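## Task

Move the orange bin, and no other bin, over the benches to the bench edge that has two arms standing at it. Set the hook next to that bin, lying flat on the bench, with its handle sticking out past that same edge. Every other object has to finish on the surface it sits on at the start. Nothing counts if it only stays put because a robot is still holding it. At the end, open the grippers and move the arms away.

## Robot and tools

Robots. There are three identical i2rt Big YAM arms named arm1, arm2 and arm3. Each has six revolute joints, a two-finger gripper and a wrist camera. Two of the arms stand at one bench edge, and that edge is where the bin and the hook must end up. The hand reaches roughly 1.0 m from the joint1 axis. Because each joint moves at its own speed, the path between two postures can sweep wide, so plan clear routes. An occasional outside nudge may shift loose objects.

Frames. There is one shared scene frame with its origin on the floor and +z pointing up. The hand is the point halfway between the fingertips. Its z axis runs along the fingers, and the fingers close along its y axis. Each arm's foot pose is never printed.

execute_actions(actions, cameras). The actions argument is a list holding either one action or nothing. An action is an object keyed by robot name, and each key holds {"joints": {...}}. Joints are absolute targets, not offsets, each set by name. All arms named in one action start moving together. The joint names, units, ranges and rest tolerances are:
- joint1_rad: -2.879 to 2.879, ±0.045. This is the base yaw. Positive is counter-clockwise seen from above, and 0 faces the way the foot faces.
- joint2_rad: 0 to 3.141, ±0.14. This is the shoulder. At 0 the upper arm points back and roughly level, and positive raises it and then brings it forward.
- joint3_rad: 0 to 3.019, ±0.09. This is the elbow. At 0 it is fully folded, and positive opens it.
- joint4_rad: -1.692 to 1.57, ±0.055. This is wrist pitch, and positive tilts the fingers up.
- joint5_rad: -1.57 to 1.57, ±0.03. This is the sideways wrist swing, and positive goes to the arm's right.
- joint6_rad: -2.094 to 2.094, ±0.035. This is hand roll, and positive is clockwise seen from behind the hand.
- gripper_m: 0 to 0.093 m, ±0.003. This is the gap between the fingertips. Each finger pad grips with about 50 to 62 N at most.
One action runs for at most 15 s. An empty list just returns the current state and images. The cameras argument lists names from arm1_cam_wrist, arm2_cam_wrist, arm3_cam_wrist, room_a, room_b or all. Leaving it out or giving null returns every camera, and [] returns none. An unknown key or name, or a value out of range, rejects the whole call and nothing moves. Any joint or arm you leave out may keep pushing toward an earlier target.

wait(seconds). This takes 0 to 10 s. It sends no new command and returns the same state and images as an empty action.

zoom_image(camera, region). The region is [x0, y0, x1, y1] in pixels of that camera's latest full image, measured from the top-left corner, and it can be at most 504 by 504. The wrist images are 616x616 fisheye, and room_a and room_b are 504x504.

read_manual(section) returns only the licence text. finished_scene(scene) ends scene 1 or 2 and reports whether the goal was met, and it cannot be undone.

Result lines. joint_positions gives the current joint values. joint_status tells how each commanded joint finished:
- off_target: the joint stopped short and may still be pushing.
- contact_stop: the joint gave up its target and holds where it stopped.
- time_out: the joint ran out of time. It may keep a target clipped to at most 0.375, 0.375, 0.113, 0.225, 0.075 and 0.3 rad away (joints 1 to 6) and keep pushing.
- not_followed: a self- or inter-arm collision check blocked the arm's joint targets. A "joint command not followed" line and a "cause:" line explain why. The gripper part of the action still runs, and the blocked targets may be retried later.
on_its_own lists what is happening without a command. There, "held at" means the target being held, not the current position. To relieve a joint that is pushing, send it its reported position. A very small change of target may not move a joint at all. A joint holding a load may sag. If a call reports a stop, the later motion calls in the same reply are skipped.

Cameras. room_a and room_b are fixed in the room. Wrist camera poses are computed from the joint readings, so they carry extra error. Calibration values (K, D, T_world_to_cam) are given per camera, and a result lists any camera whose values changed.

Hazards. A Big YAM does not stop when it makes contact and can press hard. Constant pushing heats the motors: a MOTOR HOT line appears from 85 °C, and at 100 °C that arm goes limp and drops (OVER-TEMPERATURE FAULT, with limit_stop_at_motor_heat in joint_status). If that happens, send the targets again. Arms pressing hard against each other ends the run, and the collision check ignores fingers, gripper housings and wrist cameras. Never knock anything off the benches or out of the work area. Avoid drops, slips, slams and hard pushes. The robots do not wait for one another. The simulation keeps running while you compose a reply, and the arms hold the last command during that time. Before calling finished_scene, open the grippers, back the arms away, and make sure the placement holds without help.

Each tool is called after "Call:" as name([rows], argument=value, ...), one row to a line, values as JSON.

## Session

Call:
execute_actions(actions=[])

Scene clock: 0.00 s.
Motor temperatures (°C, as the motors report them): arm1=[24 22 21 24 21 22] | arm2=[23 25 23 22 22 23] | arm3=[21 22 24 23 22 21]
arm1.joint_positions: joint1_rad=+0.636 joint2_rad=+0.538 joint3_rad=+1.460 joint4_rad=-1.167 joint5_rad=-0.083 joint6_rad=-0.264 gripper_m=+0.094
arm1.joint_status: not commanded
arm1.hand: x=-0.7579 y=-0.6489 z=+1.3388 quat_wxyz=(-0.314, +0.757, -0.220, -0.530) (m; scene frame)
arm2.joint_positions: joint1_rad=+0.194 joint2_rad=+0.532 joint3_rad=+1.682 joint4_rad=-1.173 joint5_rad=+0.288 joint6_rad=+0.376 gripper_m=+0.095
arm2.joint_status: not commanded
arm2.hand: x=+0.3416 y=-0.6644 z=+1.5072 quat_wxyz=(-0.397, +0.399, -0.593, -0.576) (m; scene frame)
arm3.joint_positions: joint1_rad=+0.874 joint2_rad=+0.509 joint3_rad=+1.348 joint4_rad=-1.313 joint5_rad=-0.196 joint6_rad=+0.626 gripper_m=+0.095
arm3.joint_status: not commanded
arm3.hand: x=+0.4725 y=+1.5115 z=+1.3200 quat_wxyz=(-0.520, -0.446, -0.723, -0.086) (m; scene frame)
pictures: arm1_cam_wrist, arm2_cam_wrist, arm3_cam_wrist, room_a, room_b
Images, in order (width x height): arm1_cam_wrist 616x616, arm2_cam_wrist 616x616, arm3_cam_wrist 616x616, room_a 504x504, room_b 504x504.

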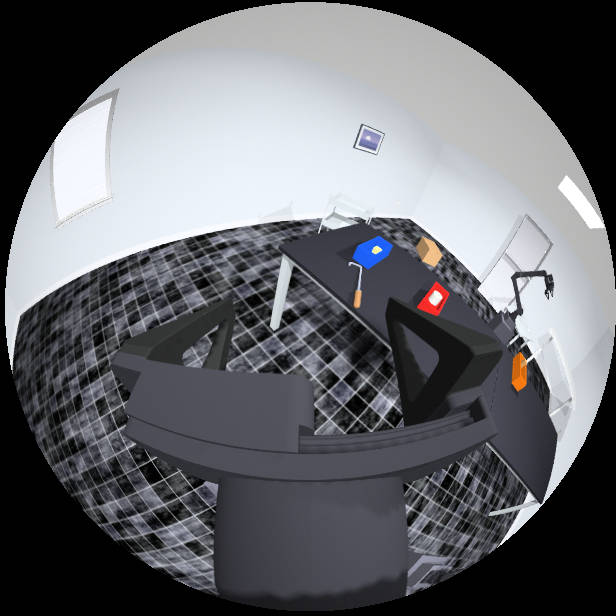

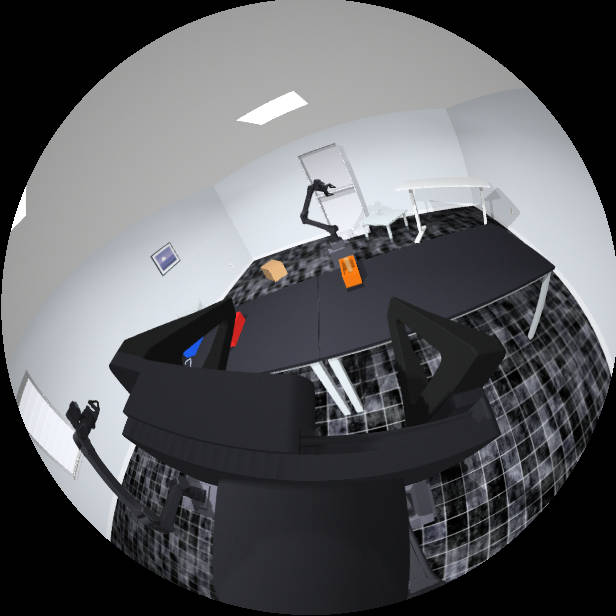

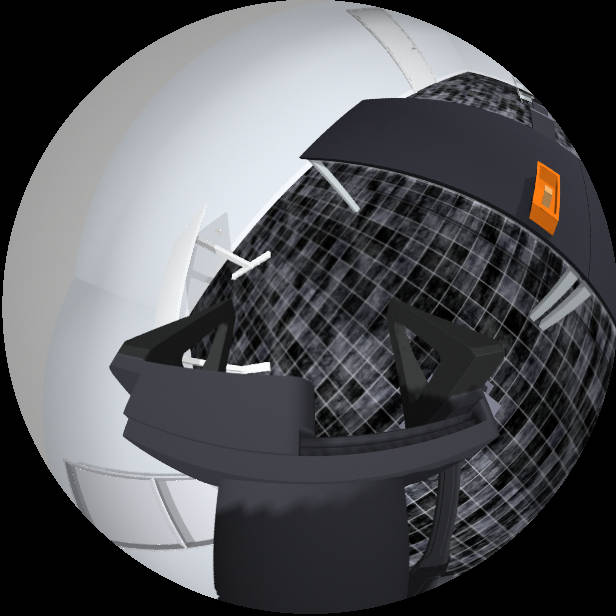

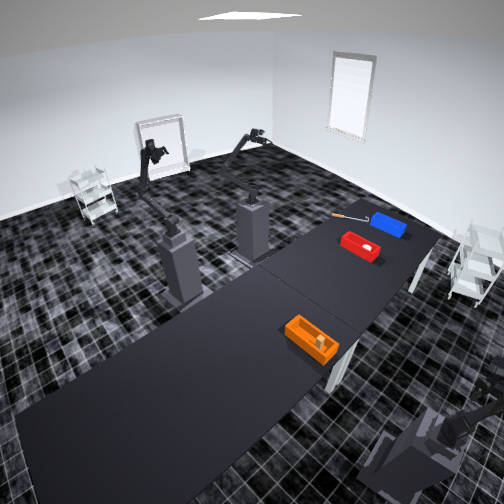

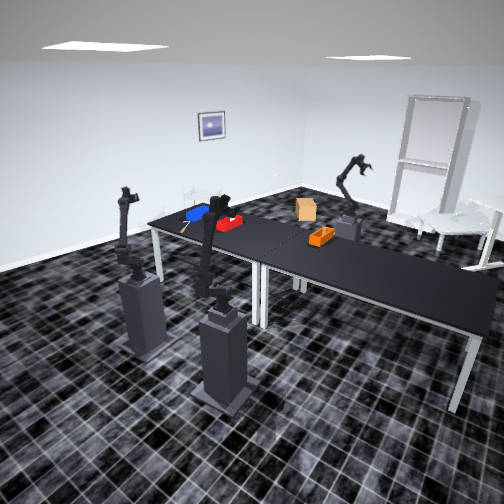

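Call:
zoom_image(camera="arm1_cam_wrist", region=[270,210,470,330])

Call:
zoom_image(camera="room_a", region=[230,190,430,380])

Region (270, 210, 470, 330) of arm1_cam_wrist's 616x616 image, scaled by 2.520, with more detail than that image has; it fills the top 302 rows of this view, and the rest is white.

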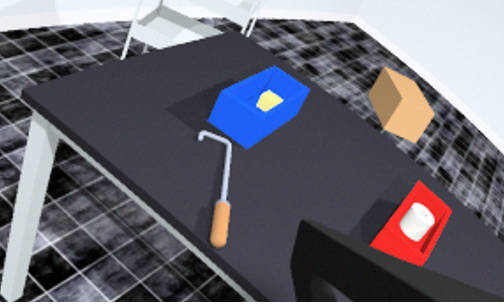

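Region (230, 190, 430, 380) of room_a's 504x504 image, scaled by 2.520, with more detail than that image has; it fills the top 479 rows of this view, and the rest is white.

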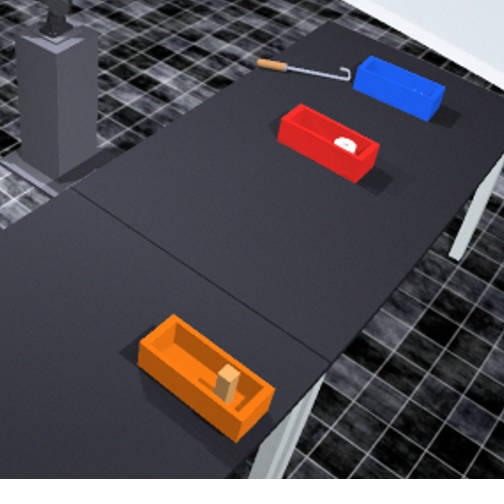

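Call:
execute_actions([
  {"arm1":{"joints":{"joint1_rad":0.33,"joint2_rad":2.305,"joint3_rad":2.01,"joint4_rad":-0.205,"joint5_rad":0,"joint6_rad":0}},"arm3":{"joints":{"joint1_rad":0,"joint2_rad":1.386,"joint3_rad":0.78,"joint4_rad":0.106,"joint5_rad":0,"joint6_rad":0}}},
])

Scene clock: 109.70 s.
Motor temperatures (°C, as the motors report them): arm1=[24 23 26 24 21 22] | arm2=[23 26 26 23 22 23] | arm3=[21 22 31 23 22 21]
arm1.joint_positions: joint1_rad=+0.342 joint2_rad=+2.289 joint3_rad=+1.989 joint4_rad=-0.215 joint5_rad=-0.003 joint6_rad=-0.017 gripper_m=+0.094
arm1.joint_status: all done
arm1.hand: x=-0.9505 y=+0.0433 z=+0.8494 quat_wxyz=(-0.289, +0.720, -0.477, -0.413) (m; scene frame)
arm2.joint_positions: joint1_rad=+0.194 joint2_rad=+0.532 joint3_rad=+1.682 joint4_rad=-1.173 joint5_rad=+0.288 joint6_rad=+0.376 gripper_m=+0.095
arm2.joint_status: not commanded
arm2.hand: x=+0.3416 y=-0.6644 z=+1.5072 quat_wxyz=(-0.397, +0.399, -0.593, -0.576) (m; scene frame)
arm3.joint_positions: joint1_rad=+0.001 joint2_rad=+1.372 joint3_rad=+0.770 joint4_rad=+0.091 joint5_rad=-0.002 joint6_rad=+0.013 gripper_m=+0.095
arm3.joint_status: all done
arm3.hand: x=+0.3432 y=+1.0518 z=+0.9545 quat_wxyz=(-0.379, -0.583, -0.633, +0.340) (m; scene frame)
pictures: arm1_cam_wrist, arm2_cam_wrist, arm3_cam_wrist, room_a, room_b
camera_calibration (this result's frames):
arm1_cam_wrist: T_world_to_cam=[[0.930043, 0.367323, 0.00968663, 0.862032], [0.336677, -0.841294, -0.422933, 0.719581], [-0.147204, 0.396608, -0.906109, 0.736193], [0, 0, 0, 1]] pos_world=[-0.935623, -0.00324441, 0.963056]
arm3_cam_wrist: T_world_to_cam=[[-0.994595, -0.101934, -0.0197522, 0.466262], [-0.0838923, 0.901027, -0.425573, -0.507763], [0.0611774, -0.421616, -0.904708, 1.41484], [0, 0, 0, 1]] pos_world=[0.334588, 1.10156, 1.07314]
Images, in order (width x height): arm1_cam_wrist 616x616, arm2_cam_wrist 616x616, arm3_cam_wrist 616x616, room_a 504x504, room_b 504x504.

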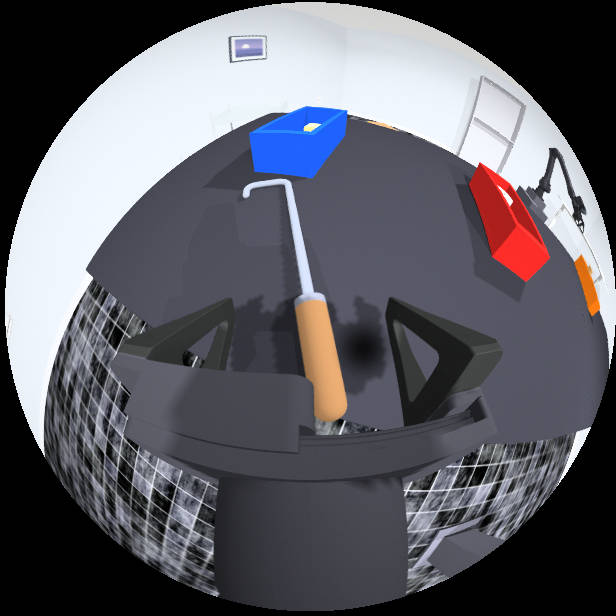

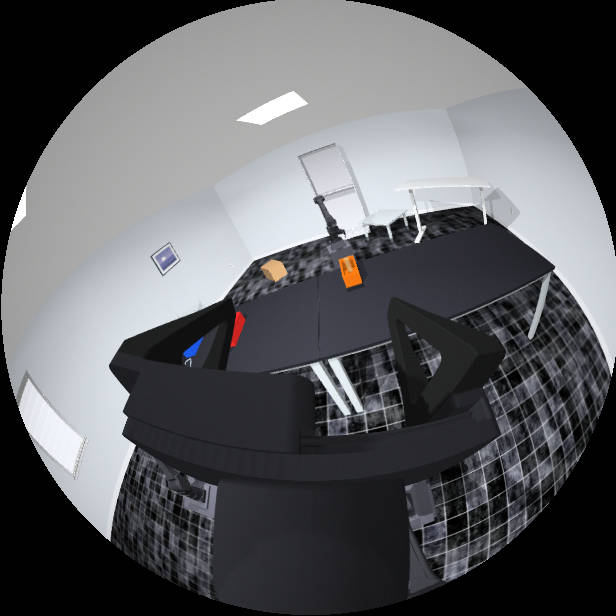

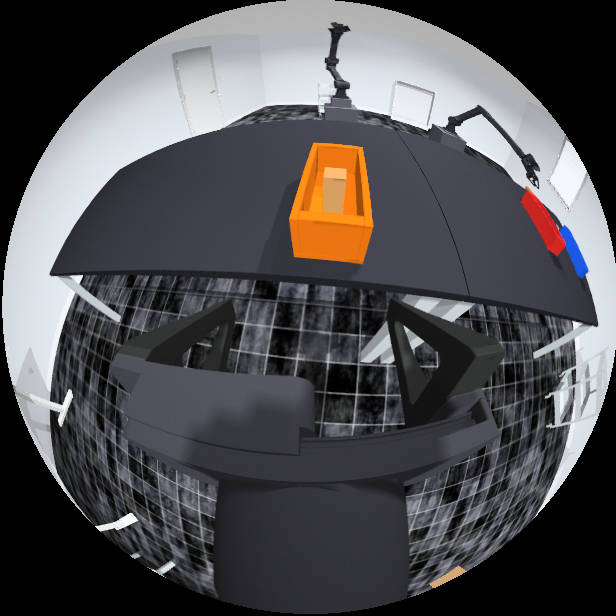

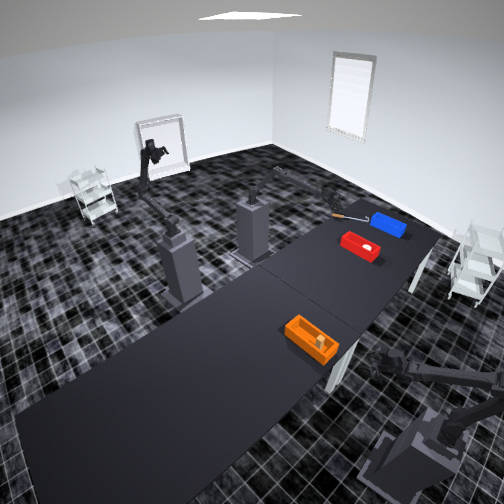

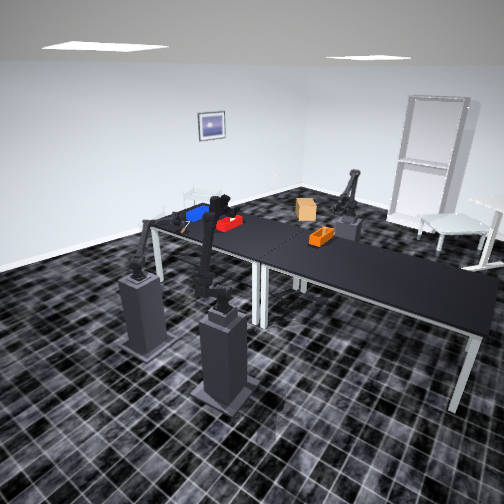

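Call:
execute_actions([
  {"arm1":{"joints":{"joint1_rad":0.286,"joint2_rad":2.399,"joint3_rad":1.92,"joint4_rad":-0.021,"joint5_rad":-0.17}}},
], cameras=["arm1_cam_wrist","room_a"])

Scene clock: 154.07 s.
Motor temperatures (°C, as the motors report them): arm1=[24 30 30 24 21 22] | arm2=[23 26 26 23 22 23] | arm3=[21 22 33 23 22 21]
arm1.joint_positions: joint1_rad=+0.285 joint2_rad=+2.389 joint3_rad=+1.931 joint4_rad=-0.031 joint5_rad=-0.167 joint6_rad=-0.017 gripper_m=+0.094
arm1.joint_status: all done
arm1.hand: x=-0.9288 y=+0.0535 z=+0.7694 quat_wxyz=(-0.250, +0.723, -0.457, -0.454) (m; scene frame)
arm2.joint_positions: joint1_rad=+0.194 joint2_rad=+0.532 joint3_rad=+1.682 joint4_rad=-1.173 joint5_rad=+0.288 joint6_rad=+0.376 gripper_m=+0.095
arm2.joint_status: not commanded
arm2.hand: x=+0.3416 y=-0.6644 z=+1.5072 quat_wxyz=(-0.397, +0.399, -0.593, -0.576) (m; scene frame)
arm3.joint_positions: joint1_rad=+0.001 joint2_rad=+1.372 joint3_rad=+0.770 joint4_rad=+0.091 joint5_rad=-0.002 joint6_rad=+0.013 gripper_m=+0.095
arm3.joint_status: not commanded
arm3.hand: x=+0.3432 y=+1.0518 z=+0.9545 quat_wxyz=(-0.379, -0.583, -0.633, +0.340) (m; scene frame)
pictures: arm1_cam_wrist, room_a
camera_calibration (this result's frames):
arm1_cam_wrist: T_world_to_cam=[[0.891832, 0.447417, -0.0667381, 0.857943], [0.373337, -0.811282, -0.449934, 0.740244], [-0.255452, 0.37635, -0.890565, 0.551414], [0, 0, 0, 1]] pos_world=[-0.900642, 0.00916385, 0.881388]
Images, in order (width x height): arm1_cam_wrist 616x616, room_a 504x504.

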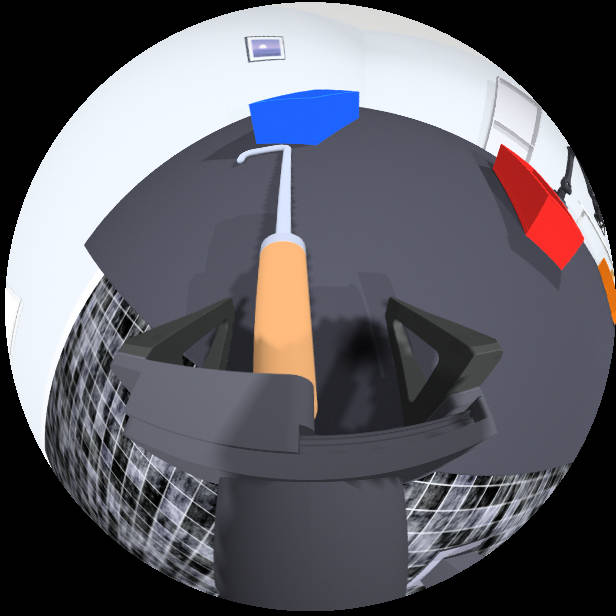

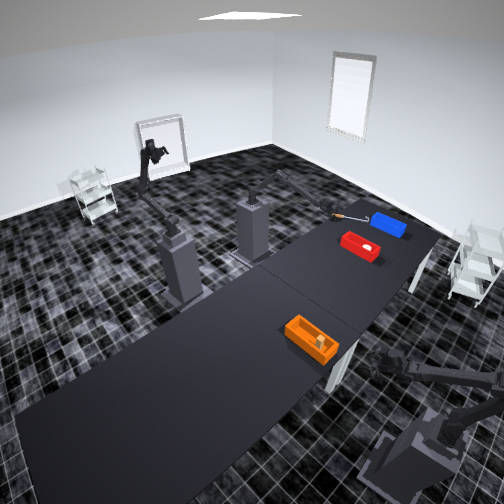

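Call:
execute_actions([
  {"arm1":{"joints":{"joint1_rad":0.305,"joint2_rad":2.415}}},
], cameras=[])

Call:
execute_actions([
  {"arm1":{"joints":{"gripper_m":0.0}}},
], cameras=["arm1_cam_wrist"])

Scene clock: 159.70 s.
Motor temperatures (°C, as the motors report them): arm1=[24 30 30 24 21 22] | arm2=[23 26 26 23 22 23] | arm3=[21 22 33 23 22 21]
arm1.joint_positions: joint1_rad=+0.291 joint2_rad=+2.389 joint3_rad=+1.931 joint4_rad=-0.031 joint5_rad=-0.167 joint6_rad=-0.017 gripper_m=+0.094
arm1.joint_status: all done
arm1.hand: x=-0.9340 y=+0.0516 z=+0.7693 quat_wxyz=(-0.248, +0.724, -0.455, -0.455) (m; scene frame)
arm2.joint_positions: joint1_rad=+0.194 joint2_rad=+0.532 joint3_rad=+1.682 joint4_rad=-1.173 joint5_rad=+0.288 joint6_rad=+0.376 gripper_m=+0.095
arm2.joint_status: not commanded
arm2.hand: x=+0.3416 y=-0.6644 z=+1.5072 quat_wxyz=(-0.397, +0.399, -0.593, -0.576) (m; scene frame)
arm3.joint_positions: joint1_rad=+0.001 joint2_rad=+1.372 joint3_rad=+0.770 joint4_rad=+0.091 joint5_rad=-0.002 joint6_rad=+0.013 gripper_m=+0.095
arm3.joint_status: not commanded
arm3.hand: x=+0.3432 y=+1.0518 z=+0.9545 quat_wxyz=(-0.379, -0.583, -0.633, +0.340) (m; scene frame)
pictures: none
No camera images: the call's "cameras" was empty. Leave "cameras" out to get every camera's image.

Scene clock: 160.43 s.
Motor temperatures (°C, as the motors report them): arm1=[24 30 30 24 21 22] | arm2=[23 26 26 23 22 23] | arm3=[21 22 33 23 22 21]
arm1.joint_positions: joint1_rad=+0.295 joint2_rad=+2.389 joint3_rad=+1.931 joint4_rad=-0.030 joint5_rad=-0.167 joint6_rad=-0.013 gripper_m=+0.029
arm1.joint_status: gripper_m off_target (ended at +0.029, target +0.000)
arm1.hand: x=-0.9372 y=+0.0505 z=+0.7694 quat_wxyz=(-0.247, +0.724, -0.455, -0.456) (m; scene frame)
arm2.joint_positions: joint1_rad=+0.194 joint2_rad=+0.532 joint3_rad=+1.682 joint4_rad=-1.173 joint5_rad=+0.288 joint6_rad=+0.376 gripper_m=+0.095
arm2.joint_status: not commanded
arm2.hand: x=+0.3416 y=-0.6644 z=+1.5072 quat_wxyz=(-0.397, +0.399, -0.593, -0.576) (m; scene frame)
arm3.joint_positions: joint1_rad=+0.001 joint2_rad=+1.372 joint3_rad=+0.770 joint4_rad=+0.091 joint5_rad=-0.002 joint6_rad=+0.013 gripper_m=+0.095
arm3.joint_status: not commanded
arm3.hand: x=+0.3432 y=+1.0518 z=+0.9545 quat_wxyz=(-0.379, -0.583, -0.633, +0.340) (m; scene frame)
pictures: arm1_cam_wrist
camera_calibration (this result's frames):
arm1_cam_wrist: T_world_to_cam=[[0.8881, 0.454316, -0.0698159, 0.865277], [0.378333, -0.808765, -0.450293, 0.745794], [-0.26104, 0.373492, -0.890147, 0.545067], [0, 0, 0, 1]] pos_world=[-0.908327, 0.0064842, 0.881425]
Images, in order (width x height): arm1_cam_wrist 616x616.

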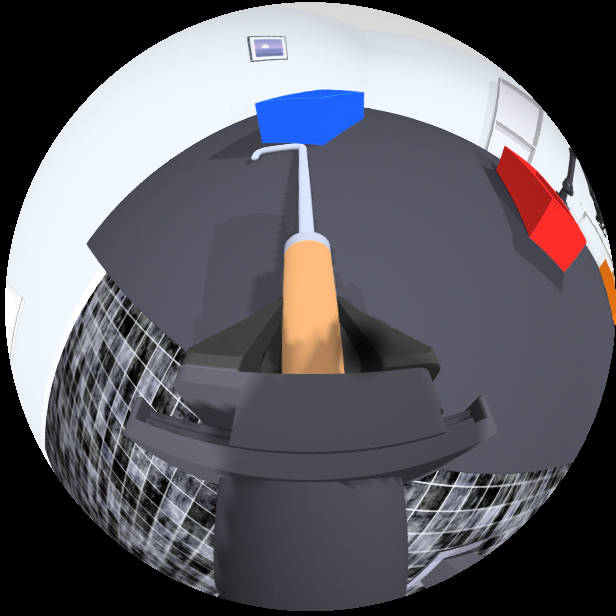

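Call:
execute_actions([
  {"arm1":{"joints":{"joint2_rad":1.95}},"arm3":{"joints":{"joint2_rad":1.986,"joint3_rad":0.988,"joint4_rad":0.498,"joint1_rad":-0.015}}},
], cameras=["arm3_cam_wrist","room_a"])

Scene clock: 174.47 s.
Motor temperatures (°C, as the motors report them): arm1=[24 31 29 24 21 22] | arm2=[23 26 26 23 22 23] | arm3=[21 23 33 23 22 21]
arm1.joint_positions: joint1_rad=+0.295 joint2_rad=+1.993 joint3_rad=+1.884 joint4_rad=-0.052 joint5_rad=-0.168 joint6_rad=-0.013 gripper_m=+0.028
arm1.joint_status: all done
arm1.hand: x=-0.9256 y=+0.0079 z=+1.0805 quat_wxyz=(-0.331, +0.653, -0.390, -0.559) (m; scene frame)
arm2.joint_positions: joint1_rad=+0.194 joint2_rad=+0.532 joint3_rad=+1.682 joint4_rad=-1.173 joint5_rad=+0.288 joint6_rad=+0.376 gripper_m=+0.095
arm2.joint_status: not commanded
arm2.hand: x=+0.3416 y=-0.6644 z=+1.5072 quat_wxyz=(-0.397, +0.399, -0.593, -0.576) (m; scene frame)
arm3.joint_positions: joint1_rad=-0.001 joint2_rad=+2.003 joint3_rad=+0.970 joint4_rad=+0.483 joint5_rad=-0.002 joint6_rad=+0.013 gripper_m=+0.095
arm3.joint_status: all done
arm3.hand: x=+0.3514 y=+0.9462 z=+0.7660 quat_wxyz=(-0.366, -0.591, -0.639, +0.329) (m; scene frame)
pictures: arm3_cam_wrist, room_a
camera_calibration (this result's frames):
arm3_cam_wrist: T_world_to_cam=[[-0.994899, -0.0988545, -0.0201138, 0.457402], [-0.0832312, 0.917024, -0.39005, -0.534693], [0.0570031, -0.386387, -0.920574, 1.17946], [0, 0, 0, 1]] pos_world=[0.343333, 0.99127, 0.886424]
Images, in order (width x height): arm3_cam_wrist 616x616, room_a 504x504.

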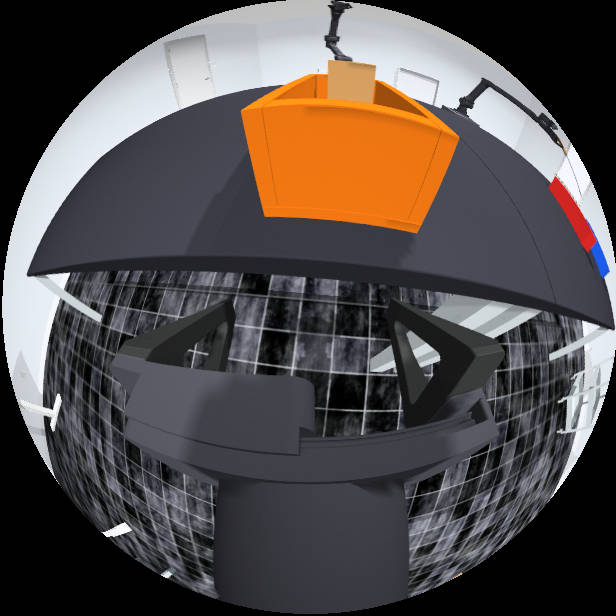

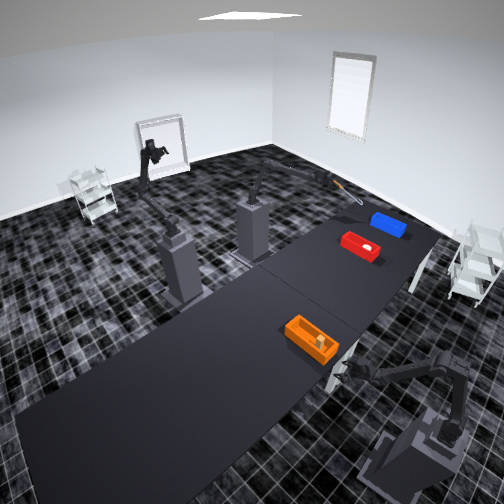

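Call:
execute_actions([
  {"arm1":{"joints":{"joint1_rad":-0.3,"joint5_rad":-0.6}},"arm2":{"joints":{"joint1_rad":-0.5}},"arm3":{"joints":{"joint2_rad":2.116,"joint3_rad":1.32,"joint4_rad":0.296,"joint1_rad":-0.05}}},
], cameras=["arm3_cam_wrist"])

Call:
execute_actions([
  {"arm3":{"joints":{"joint2_rad":2.318,"joint3_rad":1.714,"joint4_rad":0.104}}},
], cameras=["arm3_cam_wrist"])

Call:
execute_actions([
  {"arm3":{"joints":{"joint2_rad":2.6,"joint3_rad":2.278,"joint4_rad":-0.178}}},
])

Scene clock: 199.97 s.
Motor temperatures (°C, as the motors report them): arm1=[24 33 33 24 21 22] | arm2=[23 26 26 23 22 23] | arm3=[21 25 33 23 22 21]
arm1.joint_positions: joint1_rad=-0.290 joint2_rad=+1.993 joint3_rad=+1.884 joint4_rad=-0.052 joint5_rad=-0.601 joint6_rad=-0.011 gripper_m=+0.028
arm1.joint_status: all done
arm1.hand: x=-0.5042 y=+0.0334 z=+1.0882 quat_wxyz=(-0.359, +0.600, -0.453, -0.554) (m; scene frame)
arm2.joint_positions: joint1_rad=-0.496 joint2_rad=+0.532 joint3_rad=+1.682 joint4_rad=-1.173 joint5_rad=+0.288 joint6_rad=+0.376 gripper_m=+0.095
arm2.joint_status: all done
arm2.hand: x=+0.4235 y=-0.7034 z=+1.5068 quat_wxyz=(-0.568, +0.175, -0.694, -0.407) (m; scene frame)
arm3.joint_positions: joint1_rad=-0.042 joint2_rad=+2.141 joint3_rad=+1.173 joint4_rad=+0.264 joint5_rad=+0.004 joint6_rad=+0.029 gripper_m=+0.095
arm3.joint_status: joint3_rad time_out (moved +0.203 of +0.350); the others done
arm3.on_its_own: joint3_rad reads +1.173 and still pushes toward +1.286 since a time_out
arm3.hand: x=+0.3258 y=+0.9037 z=+0.7163 quat_wxyz=(-0.310, -0.634, -0.646, +0.289) (m; scene frame)
pictures: arm3_cam_wrist
camera_calibration (this result's frames):
arm3_cam_wrist: T_world_to_cam=[[-0.998751, -0.0396317, -0.0304221, 0.381854], [-0.0309831, 0.968988, -0.245159, -0.684969], [0.0391947, -0.24391, -0.969005, 1.03056], [0, 0, 0, 1]] pos_world=[0.319762, 0.930224, 0.842311]
Images, in order (width x height): arm3_cam_wrist 616x616.

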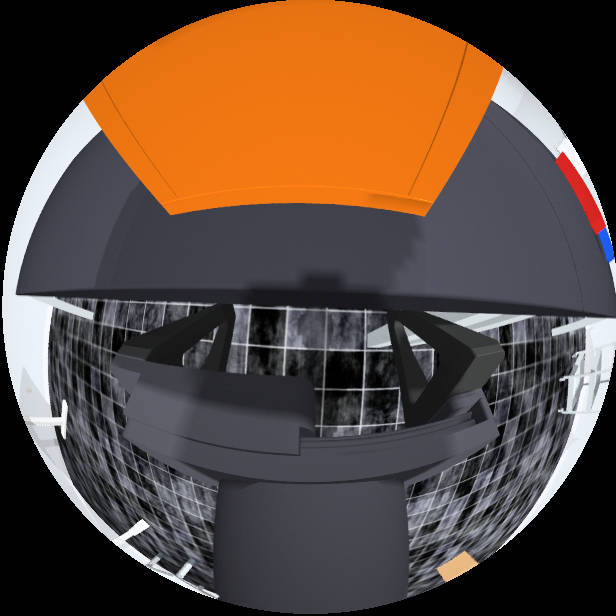

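not run: a stop came earlier in this reply.

not run: a stop came earlier in this reply.

Call:
execute_actions([
  {"arm3":{"joints":{"joint3_rad":0.97}}},
], cameras=[])

Call:
execute_actions([
  {"arm3":{"joints":{"joint2_rad":1.9}}},
], cameras=[])

Call:
execute_actions([
  {"arm3":{"joints":{"joint3_rad":1.17}}},
], cameras=["arm3_cam_wrist"])

Scene clock: 210.97 s.
Motor temperatures (°C, as the motors report them): arm1=[24 33 34 24 21 22] | arm2=[23 26 26 23 22 23] | arm3=[21 25 37 23 22 21]
arm1.joint_positions: joint1_rad=-0.290 joint2_rad=+1.993 joint3_rad=+1.884 joint4_rad=-0.052 joint5_rad=-0.601 joint6_rad=-0.011 gripper_m=+0.028
arm1.joint_status: not commanded
arm1.hand: x=-0.5042 y=+0.0334 z=+1.0882 quat_wxyz=(-0.359, +0.600, -0.453, -0.554) (m; scene frame)
arm2.joint_positions: joint1_rad=-0.496 joint2_rad=+0.532 joint3_rad=+1.682 joint4_rad=-1.173 joint5_rad=+0.288 joint6_rad=+0.376 gripper_m=+0.095
arm2.joint_status: not commanded
arm2.hand: x=+0.4235 y=-0.7034 z=+1.5068 quat_wxyz=(-0.568, +0.175, -0.694, -0.407) (m; scene frame)
arm3.joint_positions: joint1_rad=-0.042 joint2_rad=+2.119 joint3_rad=+0.965 joint4_rad=+0.288 joint5_rad=+0.004 joint6_rad=+0.013 gripper_m=+0.095
arm3.joint_status: all done
arm3.hand: x=+0.3212 y=+0.9994 z=+0.6585 quat_wxyz=(-0.253, -0.651, -0.674, +0.241) (m; scene frame)
pictures: none
No camera images: the call's "cameras" was empty. Leave "cameras" out to get every camera's image.

Scene clock: 212.10 s.
Motor temperatures (°C, as the motors report them): arm1=[24 33 34 24 21 22] | arm2=[23 26 26 23 22 23] | arm3=[21 25 36 23 22 21]
arm1.joint_positions: joint1_rad=-0.290 joint2_rad=+1.993 joint3_rad=+1.884 joint4_rad=-0.052 joint5_rad=-0.601 joint6_rad=-0.011 gripper_m=+0.028
arm1.joint_status: not commanded
arm1.hand: x=-0.5042 y=+0.0334 z=+1.0882 quat_wxyz=(-0.359, +0.600, -0.453, -0.554) (m; scene frame)
arm2.joint_positions: joint1_rad=-0.496 joint2_rad=+0.532 joint3_rad=+1.682 joint4_rad=-1.173 joint5_rad=+0.288 joint6_rad=+0.376 gripper_m=+0.095
arm2.joint_status: not commanded
arm2.hand: x=+0.4235 y=-0.7034 z=+1.5068 quat_wxyz=(-0.568, +0.175, -0.694, -0.407) (m; scene frame)
arm3.joint_positions: joint1_rad=-0.042 joint2_rad=+1.881 joint3_rad=+0.965 joint4_rad=+0.292 joint5_rad=+0.004 joint6_rad=+0.013 gripper_m=+0.095
arm3.joint_status: all done
arm3.hand: x=+0.3233 y=+0.9575 z=+0.8009 quat_wxyz=(-0.334, -0.617, -0.639, +0.316) (m; scene frame)
pictures: none
No camera images: the call's "cameras" was empty. Leave "cameras" out to get every camera's image.

Scene clock: 213.20 s.
Motor temperatures (°C, as the motors report them): arm1=[24 33 34 24 21 22] | arm2=[23 26 26 23 22 23] | arm3=[21 25 36 23 22 21]
arm1.joint_positions: joint1_rad=-0.290 joint2_rad=+1.993 joint3_rad=+1.884 joint4_rad=-0.052 joint5_rad=-0.601 joint6_rad=-0.011 gripper_m=+0.028
arm1.joint_status: not commanded
arm1.hand: x=-0.5042 y=+0.0334 z=+1.0882 quat_wxyz=(-0.359, +0.600, -0.453, -0.554) (m; scene frame)
arm2.joint_positions: joint1_rad=-0.496 joint2_rad=+0.532 joint3_rad=+1.682 joint4_rad=-1.173 joint5_rad=+0.288 joint6_rad=+0.376 gripper_m=+0.095
arm2.joint_status: not commanded
arm2.hand: x=+0.4235 y=-0.7034 z=+1.5068 quat_wxyz=(-0.568, +0.175, -0.694, -0.407) (m; scene frame)
arm3.joint_positions: joint1_rad=-0.042 joint2_rad=+1.894 joint3_rad=+1.139 joint4_rad=+0.292 joint5_rad=+0.004 joint6_rad=+0.013 gripper_m=+0.095
arm3.joint_status: all done
arm3.hand: x=+0.3268 y=+0.8879 z=+0.8740 quat_wxyz=(-0.385, -0.589, -0.610, +0.364) (m; scene frame)
pictures: arm3_cam_wrist
camera_calibration (this result's frames):
arm3_cam_wrist: T_world_to_cam=[[-0.998348, -0.0547942, -0.0172946, 0.388794], [-0.0403025, 0.882317, -0.468927, -0.355464], [0.0409538, -0.467455, -0.883068, 1.30224], [0, 0, 0, 1]] pos_world=[0.320494, 0.943675, 0.990004]
Images, in order (width x height): arm3_cam_wrist 616x616.

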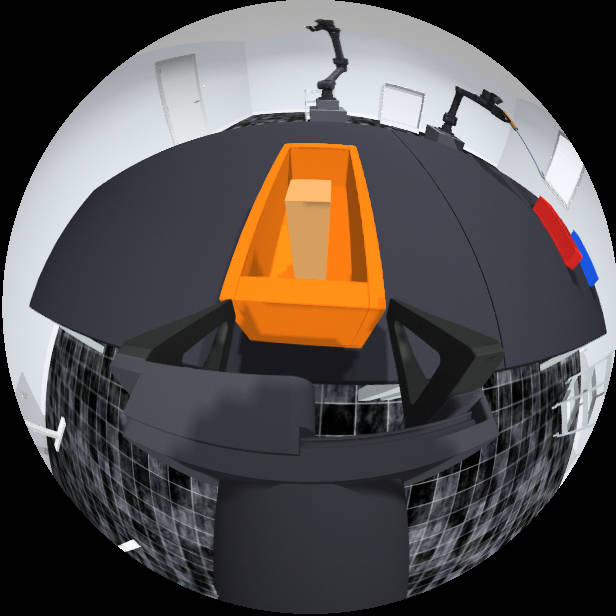

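Call:
execute_actions([
  {"arm3":{"joints":{"joint2_rad":2.03,"joint3_rad":1.181,"joint4_rad":0.365}}},
], cameras=[])

Call:
execute_actions([
  {"arm3":{"joints":{"joint2_rad":2.10,"joint3_rad":1.32,"joint4_rad":0.296}}},
], cameras=[])

Call:
execute_actions([
  {"arm3":{"joints":{"joint2_rad":2.195,"joint3_rad":1.506,"joint4_rad":0.206}}},
], cameras=["arm3_cam_wrist"])

Scene clock: 231.10 s.
Motor temperatures (°C, as the motors report them): arm1=[24 34 35 24 21 22] | arm2=[23 26 26 23 22 23] | arm3=[21 25 36 23 22 21]
arm1.joint_positions: joint1_rad=-0.290 joint2_rad=+1.993 joint3_rad=+1.884 joint4_rad=-0.052 joint5_rad=-0.601 joint6_rad=-0.011 gripper_m=+0.028
arm1.joint_status: not commanded
arm1.hand: x=-0.5042 y=+0.0334 z=+1.0882 quat_wxyz=(-0.359, +0.600, -0.453, -0.554) (m; scene frame)
arm2.joint_positions: joint1_rad=-0.496 joint2_rad=+0.532 joint3_rad=+1.682 joint4_rad=-1.173 joint5_rad=+0.288 joint6_rad=+0.376 gripper_m=+0.095
arm2.joint_status: not commanded
arm2.hand: x=+0.4235 y=-0.7034 z=+1.5068 quat_wxyz=(-0.568, +0.175, -0.694, -0.407) (m; scene frame)
arm3.joint_positions: joint1_rad=-0.042 joint2_rad=+2.037 joint3_rad=+1.141 joint4_rad=+0.354 joint5_rad=+0.004 joint6_rad=+0.012 gripper_m=+0.095
arm3.joint_status: all done
arm3.hand: x=+0.3266 y=+0.8900 z=+0.7903 quat_wxyz=(-0.360, -0.603, -0.625, +0.341) (m; scene frame)
pictures: none
No camera images: the call's "cameras" was empty. Leave "cameras" out to get every camera's image.

Scene clock: 231.93 s.
Motor temperatures (°C, as the motors report them): arm1=[24 34 35 24 21 22] | arm2=[23 26 26 23 22 23] | arm3=[21 25 36 23 22 21]
arm1.joint_positions: joint1_rad=-0.290 joint2_rad=+1.993 joint3_rad=+1.884 joint4_rad=-0.052 joint5_rad=-0.601 joint6_rad=-0.011 gripper_m=+0.028
arm1.joint_status: not commanded
arm1.hand: x=-0.5042 y=+0.0334 z=+1.0882 quat_wxyz=(-0.359, +0.600, -0.453, -0.554) (m; scene frame)
arm2.joint_positions: joint1_rad=-0.496 joint2_rad=+0.532 joint3_rad=+1.682 joint4_rad=-1.173 joint5_rad=+0.288 joint6_rad=+0.376 gripper_m=+0.095
arm2.joint_status: not commanded
arm2.hand: x=+0.4235 y=-0.7034 z=+1.5068 quat_wxyz=(-0.568, +0.175, -0.694, -0.407) (m; scene frame)
arm3.joint_positions: joint1_rad=-0.042 joint2_rad=+2.087 joint3_rad=+1.267 joint4_rad=+0.301 joint5_rad=+0.004 joint6_rad=+0.012 gripper_m=+0.095
arm3.joint_status: all done
arm3.hand: x=+0.3286 y=+0.8500 z=+0.8029 quat_wxyz=(-0.367, -0.599, -0.621, +0.348) (m; scene frame)
pictures: none
No camera images: the call's "cameras" was empty. Leave "cameras" out to get every camera's image.

Scene clock: 232.83 s.
Motor temperatures (°C, as the motors report them): arm1=[24 34 35 24 21 22] | arm2=[23 26 26 23 22 23] | arm3=[21 25 36 23 22 21]
arm1.joint_positions: joint1_rad=-0.290 joint2_rad=+1.993 joint3_rad=+1.884 joint4_rad=-0.052 joint5_rad=-0.601 joint6_rad=-0.011 gripper_m=+0.028
arm1.joint_status: not commanded
arm1.hand: x=-0.5042 y=+0.0334 z=+1.0882 quat_wxyz=(-0.359, +0.600, -0.453, -0.554) (m; scene frame)
arm2.joint_positions: joint1_rad=-0.496 joint2_rad=+0.532 joint3_rad=+1.682 joint4_rad=-1.173 joint5_rad=+0.288 joint6_rad=+0.376 gripper_m=+0.095
arm2.joint_status: not commanded
arm2.hand: x=+0.4235 y=-0.7034 z=+1.5068 quat_wxyz=(-0.568, +0.175, -0.694, -0.407) (m; scene frame)
arm3.joint_positions: joint1_rad=-0.042 joint2_rad=+2.188 joint3_rad=+1.445 joint4_rad=+0.210 joint5_rad=+0.004 joint6_rad=+0.012 gripper_m=+0.095
arm3.joint_status: all done
arm3.hand: x=+0.3309 y=+0.8025 z=+0.7945 quat_wxyz=(-0.363, -0.602, -0.623, +0.343) (m; scene frame)
pictures: arm3_cam_wrist
camera_calibration (this result's frames):
arm3_cam_wrist: T_world_to_cam=[[-0.998396, -0.0541131, -0.0166394, 0.385873], [-0.0427184, 0.912951, -0.405827, -0.391118], [0.0371516, -0.404465, -0.913799, 1.16708], [0, 0, 0, 1]] pos_world=[0.325187, 0.849997, 0.914175]
Images, in order (width x height): arm3_cam_wrist 616x616.

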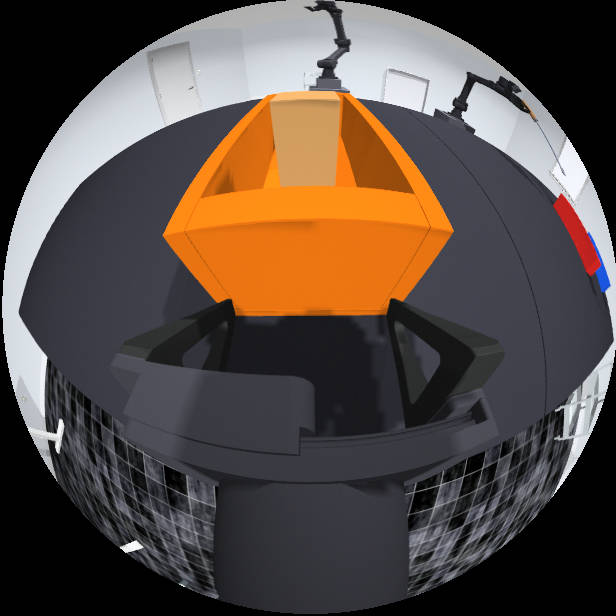

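Call:
execute_actions([
  {"arm3":{"joints":{"gripper_m":0.055}}},
], cameras=[])

Call:
execute_actions([
  {"arm3":{"joints":{"joint2_rad":2.30,"joint3_rad":1.714,"joint4_rad":0.104}}},
], cameras=[])

Call:
execute_actions([
  {"arm3":{"joints":{"joint2_rad":2.425,"joint3_rad":1.958,"joint4_rad":-0.017}}},
], cameras=["arm3_cam_wrist","room_a"])

Scene clock: 241.60 s.
Motor temperatures (°C, as the motors report them): arm1=[24 35 35 24 21 22] | arm2=[23 26 26 23 22 23] | arm3=[21 26 37 23 22 21]
arm1.joint_positions: joint1_rad=-0.290 joint2_rad=+1.993 joint3_rad=+1.884 joint4_rad=-0.052 joint5_rad=-0.601 joint6_rad=-0.011 gripper_m=+0.028
arm1.joint_status: not commanded
arm1.hand: x=-0.5042 y=+0.0334 z=+1.0882 quat_wxyz=(-0.359, +0.600, -0.453, -0.554) (m; scene frame)
arm2.joint_positions: joint1_rad=-0.496 joint2_rad=+0.532 joint3_rad=+1.682 joint4_rad=-1.173 joint5_rad=+0.288 joint6_rad=+0.376 gripper_m=+0.095
arm2.joint_status: not commanded
arm2.hand: x=+0.4235 y=-0.7034 z=+1.5068 quat_wxyz=(-0.568, +0.175, -0.694, -0.407) (m; scene frame)
arm3.joint_positions: joint1_rad=-0.042 joint2_rad=+2.188 joint3_rad=+1.445 joint4_rad=+0.210 joint5_rad=+0.004 joint6_rad=+0.012 gripper_m=+0.055
arm3.joint_status: all done
arm3.hand: x=+0.3309 y=+0.8025 z=+0.7945 quat_wxyz=(-0.363, -0.602, -0.623, +0.343) (m; scene frame)
pictures: none
No camera images: the call's "cameras" was empty. Leave "cameras" out to get every camera's image.

Scene clock: 242.57 s.
Motor temperatures (°C, as the motors report them): arm1=[24 35 35 24 21 22] | arm2=[23 26 26 23 22 23] | arm3=[21 26 38 23 22 21]
arm1.joint_positions: joint1_rad=-0.290 joint2_rad=+1.993 joint3_rad=+1.884 joint4_rad=-0.052 joint5_rad=-0.601 joint6_rad=-0.011 gripper_m=+0.028
arm1.joint_status: not commanded
arm1.hand: x=-0.5042 y=+0.0334 z=+1.0882 quat_wxyz=(-0.359, +0.600, -0.453, -0.554) (m; scene frame)
arm2.joint_positions: joint1_rad=-0.496 joint2_rad=+0.532 joint3_rad=+1.682 joint4_rad=-1.173 joint5_rad=+0.288 joint6_rad=+0.376 gripper_m=+0.095
arm2.joint_status: not commanded
arm2.hand: x=+0.4235 y=-0.7034 z=+1.5068 quat_wxyz=(-0.568, +0.175, -0.694, -0.407) (m; scene frame)
arm3.joint_positions: joint1_rad=-0.042 joint2_rad=+2.290 joint3_rad=+1.649 joint4_rad=+0.108 joint5_rad=+0.004 joint6_rad=+0.012 gripper_m=+0.055
arm3.joint_status: all done
arm3.hand: x=+0.3335 y=+0.7516 z=+0.7960 quat_wxyz=(-0.363, -0.601, -0.623, +0.344) (m; scene frame)
pictures: none
No camera images: the call's "cameras" was empty. Leave "cameras" out to get every camera's image.

Scene clock: 243.60 s.
Motor temperatures (°C, as the motors report them): arm1=[24 35 35 24 21 22] | arm2=[23 26 26 23 22 23] | arm3=[21 26 38 23 22 21]
arm1.joint_positions: joint1_rad=-0.290 joint2_rad=+1.993 joint3_rad=+1.884 joint4_rad=-0.052 joint5_rad=-0.601 joint6_rad=-0.011 gripper_m=+0.028
arm1.joint_status: not commanded
arm1.hand: x=-0.5042 y=+0.0334 z=+1.0882 quat_wxyz=(-0.359, +0.600, -0.453, -0.554) (m; scene frame)
arm2.joint_positions: joint1_rad=-0.496 joint2_rad=+0.532 joint3_rad=+1.682 joint4_rad=-1.173 joint5_rad=+0.288 joint6_rad=+0.376 gripper_m=+0.095
arm2.joint_status: not commanded
arm2.hand: x=+0.4235 y=-0.7034 z=+1.5068 quat_wxyz=(-0.568, +0.175, -0.694, -0.407) (m; scene frame)
arm3.joint_positions: joint1_rad=-0.042 joint2_rad=+2.414 joint3_rad=+1.891 joint4_rad=-0.013 joint5_rad=+0.004 joint6_rad=+0.011 gripper_m=+0.055
arm3.joint_status: all done
arm3.hand: x=+0.3360 y=+0.7002 z=+0.7937 quat_wxyz=(-0.361, -0.602, -0.624, +0.342) (m; scene frame)
pictures: arm3_cam_wrist, room_a
camera_calibration (this result's frames):
arm3_cam_wrist: T_world_to_cam=[[-0.998389, -0.0544327, -0.0159986, 0.385089], [-0.0434098, 0.914462, -0.402336, -0.301413], [0.0365304, -0.400994, -0.915352, 1.12378], [0, 0, 0, 1]] pos_world=[0.330332, 0.747222, 0.913549]
Images, in order (width x height): arm3_cam_wrist 616x616, room_a 504x504.

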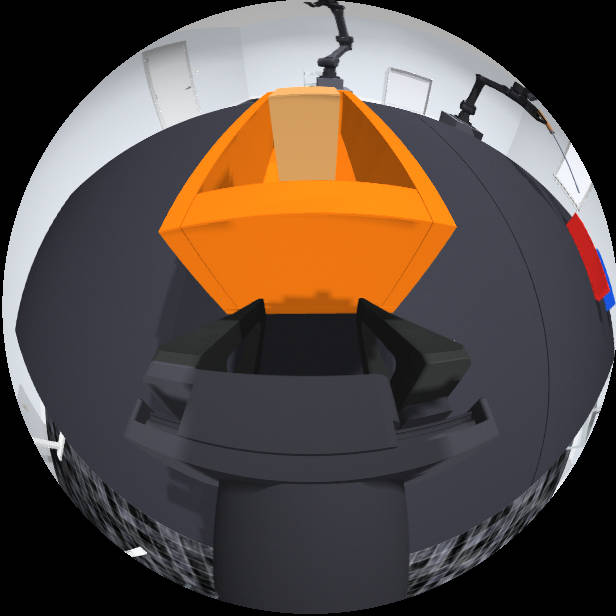

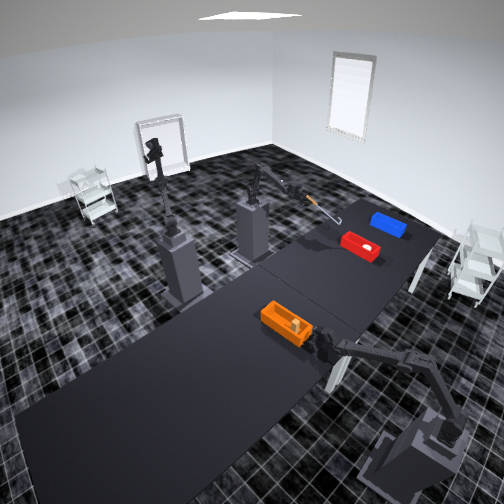

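Call:
execute_actions([
  {"arm3":{"joints":{"joint2_rad":2.50,"joint3_rad":2.104,"joint4_rad":-0.09}}},
], cameras=[])

Call:
execute_actions([
  {"arm3":{"joints":{"joint2_rad":2.585,"joint3_rad":2.29,"joint4_rad":-0.178}}},
], cameras=[])

Call:
execute_actions([
  {"arm3":{"joints":{"joint2_rad":2.70,"joint3_rad":2.53,"joint4_rad":-0.25}}},
], cameras=["arm3_cam_wrist","room_a"])

Scene clock: 252.70 s.
Motor temperatures (°C, as the motors report them): arm1=[24 35 36 24 21 22] | arm2=[23 26 26 23 22 23] | arm3=[21 27 40 23 22 21]
arm1.joint_positions: joint1_rad=-0.290 joint2_rad=+1.993 joint3_rad=+1.884 joint4_rad=-0.052 joint5_rad=-0.601 joint6_rad=-0.011 gripper_m=+0.028
arm1.joint_status: not commanded
arm1.hand: x=-0.5042 y=+0.0334 z=+1.0882 quat_wxyz=(-0.359, +0.600, -0.453, -0.554) (m; scene frame)
arm2.joint_positions: joint1_rad=-0.496 joint2_rad=+0.532 joint3_rad=+1.682 joint4_rad=-1.173 joint5_rad=+0.288 joint6_rad=+0.376 gripper_m=+0.095
arm2.joint_status: not commanded
arm2.hand: x=+0.4235 y=-0.7034 z=+1.5068 quat_wxyz=(-0.568, +0.175, -0.694, -0.407) (m; scene frame)
arm3.joint_positions: joint1_rad=-0.042 joint2_rad=+2.480 joint3_rad=+2.029 joint4_rad=-0.086 joint5_rad=+0.004 joint6_rad=+0.011 gripper_m=+0.055
arm3.joint_status: all done
arm3.hand: x=+0.3373 y=+0.6747 z=+0.7966 quat_wxyz=(-0.361, -0.602, -0.624, +0.342) (m; scene frame)
pictures: none
No camera images: the call's "cameras" was empty. Leave "cameras" out to get every camera's image.

Scene clock: 253.70 s.
Motor temperatures (°C, as the motors report them): arm1=[24 35 36 24 21 22] | arm2=[23 26 26 23 22 23] | arm3=[21 27 40 23 22 21]
arm1.joint_positions: joint1_rad=-0.290 joint2_rad=+1.993 joint3_rad=+1.884 joint4_rad=-0.052 joint5_rad=-0.601 joint6_rad=-0.011 gripper_m=+0.028
arm1.joint_status: not commanded
arm1.hand: x=-0.5042 y=+0.0334 z=+1.0882 quat_wxyz=(-0.359, +0.600, -0.453, -0.554) (m; scene frame)
arm2.joint_positions: joint1_rad=-0.496 joint2_rad=+0.532 joint3_rad=+1.682 joint4_rad=-1.173 joint5_rad=+0.288 joint6_rad=+0.376 gripper_m=+0.095
arm2.joint_status: not commanded
arm2.hand: x=+0.4235 y=-0.7034 z=+1.5068 quat_wxyz=(-0.568, +0.175, -0.694, -0.407) (m; scene frame)
arm3.joint_positions: joint1_rad=-0.042 joint2_rad=+2.569 joint3_rad=+2.217 joint4_rad=-0.175 joint5_rad=+0.004 joint6_rad=+0.011 gripper_m=+0.055
arm3.joint_status: all done
arm3.hand: x=+0.3388 y=+0.6443 z=+0.8024 quat_wxyz=(-0.364, -0.600, -0.623, +0.345) (m; scene frame)
pictures: none
No camera images: the call's "cameras" was empty. Leave "cameras" out to get every camera's image.

Scene clock: 254.77 s.
Motor temperatures (°C, as the motors report them): arm1=[24 35 36 24 21 22] | arm2=[23 26 26 23 22 23] | arm3=[21 27 40 23 22 21]
arm1.joint_positions: joint1_rad=-0.290 joint2_rad=+1.993 joint3_rad=+1.884 joint4_rad=-0.052 joint5_rad=-0.601 joint6_rad=-0.011 gripper_m=+0.028
arm1.joint_status: not commanded
arm1.hand: x=-0.5042 y=+0.0334 z=+1.0882 quat_wxyz=(-0.359, +0.600, -0.453, -0.554) (m; scene frame)
arm2.joint_positions: joint1_rad=-0.496 joint2_rad=+0.532 joint3_rad=+1.682 joint4_rad=-1.173 joint5_rad=+0.288 joint6_rad=+0.376 gripper_m=+0.095
arm2.joint_status: not commanded
arm2.hand: x=+0.4235 y=-0.7034 z=+1.5068 quat_wxyz=(-0.568, +0.175, -0.694, -0.407) (m; scene frame)
arm3.joint_positions: joint1_rad=-0.042 joint2_rad=+2.688 joint3_rad=+2.457 joint4_rad=-0.248 joint5_rad=+0.004 joint6_rad=+0.011 gripper_m=+0.055
arm3.joint_status: all done
arm3.hand: x=+0.3405 y=+0.6103 z=+0.8146 quat_wxyz=(-0.380, -0.592, -0.614, +0.360) (m; scene frame)
pictures: arm3_cam_wrist, room_a
camera_calibration (this result's frames):
arm3_cam_wrist: T_world_to_cam=[[-0.998342, -0.055387, -0.0156746, 0.385282], [-0.042187, 0.88929, -0.455394, -0.152417], [0.0391621, -0.453977, -0.890152, 1.11765], [0, 0, 0, 1]] pos_world=[0.334443, 0.664271, 0.93151]
Images, in order (width x height): arm3_cam_wrist 616x616, room_a 504x504.

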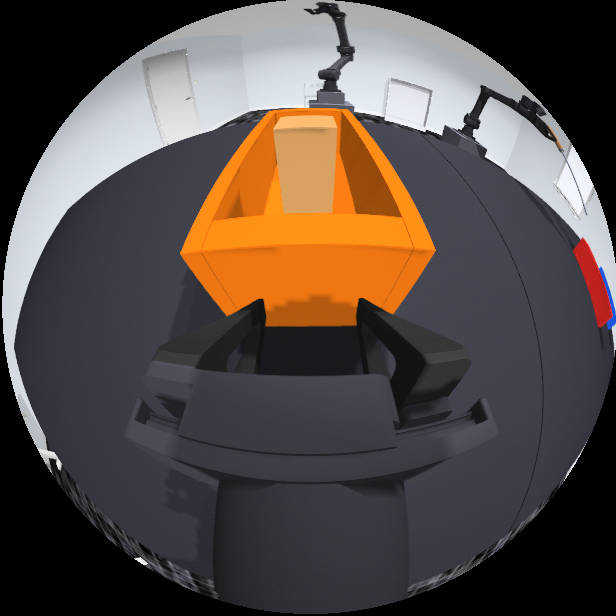

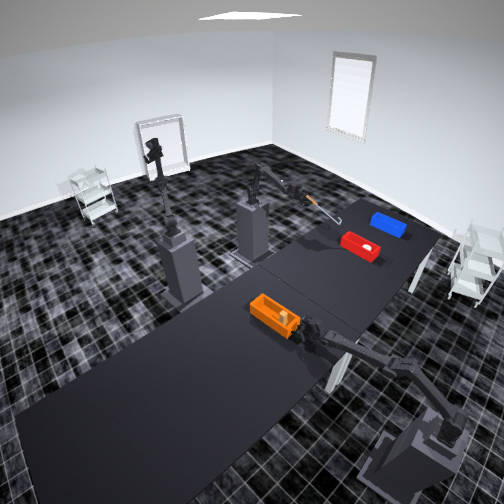

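Call:
execute_actions([
  {"arm1":{"joints":{"joint1_rad":-0.675}},"arm3":{"joints":{"joint2_rad":1.2,"joint3_rad":1.3,"joint4_rad":-0.5}}},
], cameras=[])

Call:
execute_actions([
  {"arm1":{"joints":{"joint2_rad":2.33,"joint3_rad":1.95,"joint4_rad":-0.035}}},
], cameras=["arm1_cam_wrist","room_a","room_b"])

Scene clock: 273.47 s.
Motor temperatures (°C, as the motors report them): arm1=[24 36 36 24 21 22] | arm2=[23 26 26 23 22 23] | arm3=[21 29 43 23 22 21]
arm1.joint_positions: joint1_rad=-0.664 joint2_rad=+1.993 joint3_rad=+1.884 joint4_rad=-0.052 joint5_rad=-0.601 joint6_rad=-0.011 gripper_m=+0.028
arm1.joint_status: all done
arm1.hand: x=-0.2095 y=-0.0665 z=+1.0900 quat_wxyz=(-0.456, +0.505, -0.556, -0.479) (m; scene frame)
arm2.joint_positions: joint1_rad=-0.496 joint2_rad=+0.532 joint3_rad=+1.682 joint4_rad=-1.173 joint5_rad=+0.288 joint6_rad=+0.376 gripper_m=+0.095
arm2.joint_status: not commanded
arm2.hand: x=+0.4235 y=-0.7034 z=+1.5068 quat_wxyz=(-0.568, +0.175, -0.694, -0.407) (m; scene frame)
arm3.joint_positions: joint1_rad=-0.042 joint2_rad=+1.202 joint3_rad=+1.311 joint4_rad=-0.497 joint5_rad=+0.004 joint6_rad=+0.011 gripper_m=+0.055
arm3.joint_status: all done
arm3.hand: x=+0.3194 y=+1.0394 z=+1.2326 quat_wxyz=(-0.407, -0.575, -0.596, +0.385) (m; scene frame)
pictures: none
No camera images: the call's "cameras" was empty. Leave "cameras" out to get every camera's image.

Scene clock: 275.00 s.
Motor temperatures (°C, as the motors report them): arm1=[24 36 36 24 21 22] | arm2=[23 26 26 23 22 23] | arm3=[21 29 43 23 22 21]
arm1.joint_positions: joint1_rad=-0.666 joint2_rad=+2.344 joint3_rad=+1.905 joint4_rad=-0.043 joint5_rad=-0.598 joint6_rad=-0.006 gripper_m=+0.028
arm1.joint_status: all done
arm1.hand: x=-0.1813 y=-0.0339 z=+0.8094 quat_wxyz=(-0.332, +0.509, -0.656, -0.447) (m; scene frame)
arm2.joint_positions: joint1_rad=-0.496 joint2_rad=+0.532 joint3_rad=+1.682 joint4_rad=-1.173 joint5_rad=+0.288 joint6_rad=+0.376 gripper_m=+0.095
arm2.joint_status: not commanded
arm2.hand: x=+0.4235 y=-0.7034 z=+1.5068 quat_wxyz=(-0.568, +0.175, -0.694, -0.407) (m; scene frame)
arm3.joint_positions: joint1_rad=-0.042 joint2_rad=+1.202 joint3_rad=+1.311 joint4_rad=-0.497 joint5_rad=+0.004 joint6_rad=+0.011 gripper_m=+0.055
arm3.joint_status: not commanded
arm3.hand: x=+0.3194 y=+1.0394 z=+1.2326 quat_wxyz=(-0.407, -0.575, -0.596, +0.385) (m; scene frame)
pictures: arm1_cam_wrist, room_a, room_b
camera_calibration (this result's frames):
arm1_cam_wrist: T_world_to_cam=[[0.960684, -0.09146, -0.262146, 0.385409], [-0.216362, -0.838309, -0.500426, 0.341351], [-0.17399, 0.53747, -0.825139, 0.77822], [0, 0, 0, 1]] pos_world=[-0.160998, -0.0968623, 0.913994]
Images, in order (width x height): arm1_cam_wrist 616x616, room_a 504x504, room_b 504x504.

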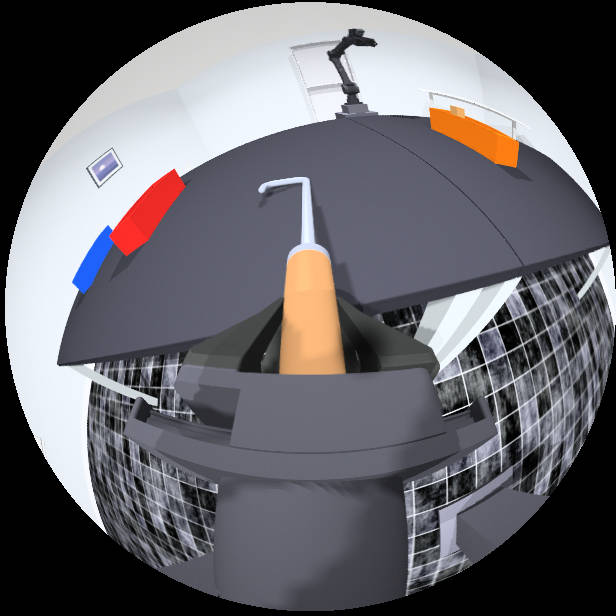

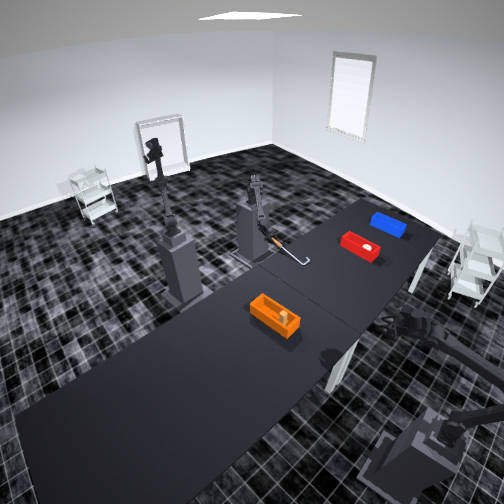

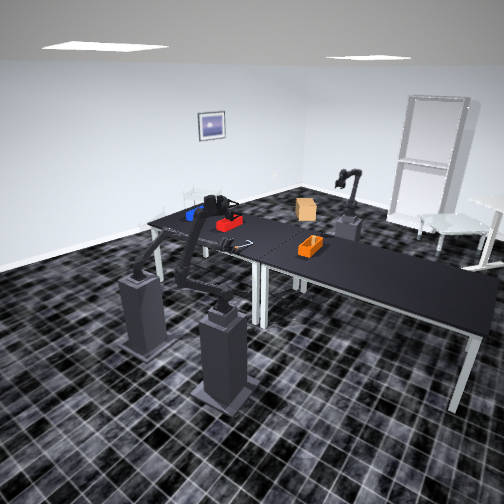

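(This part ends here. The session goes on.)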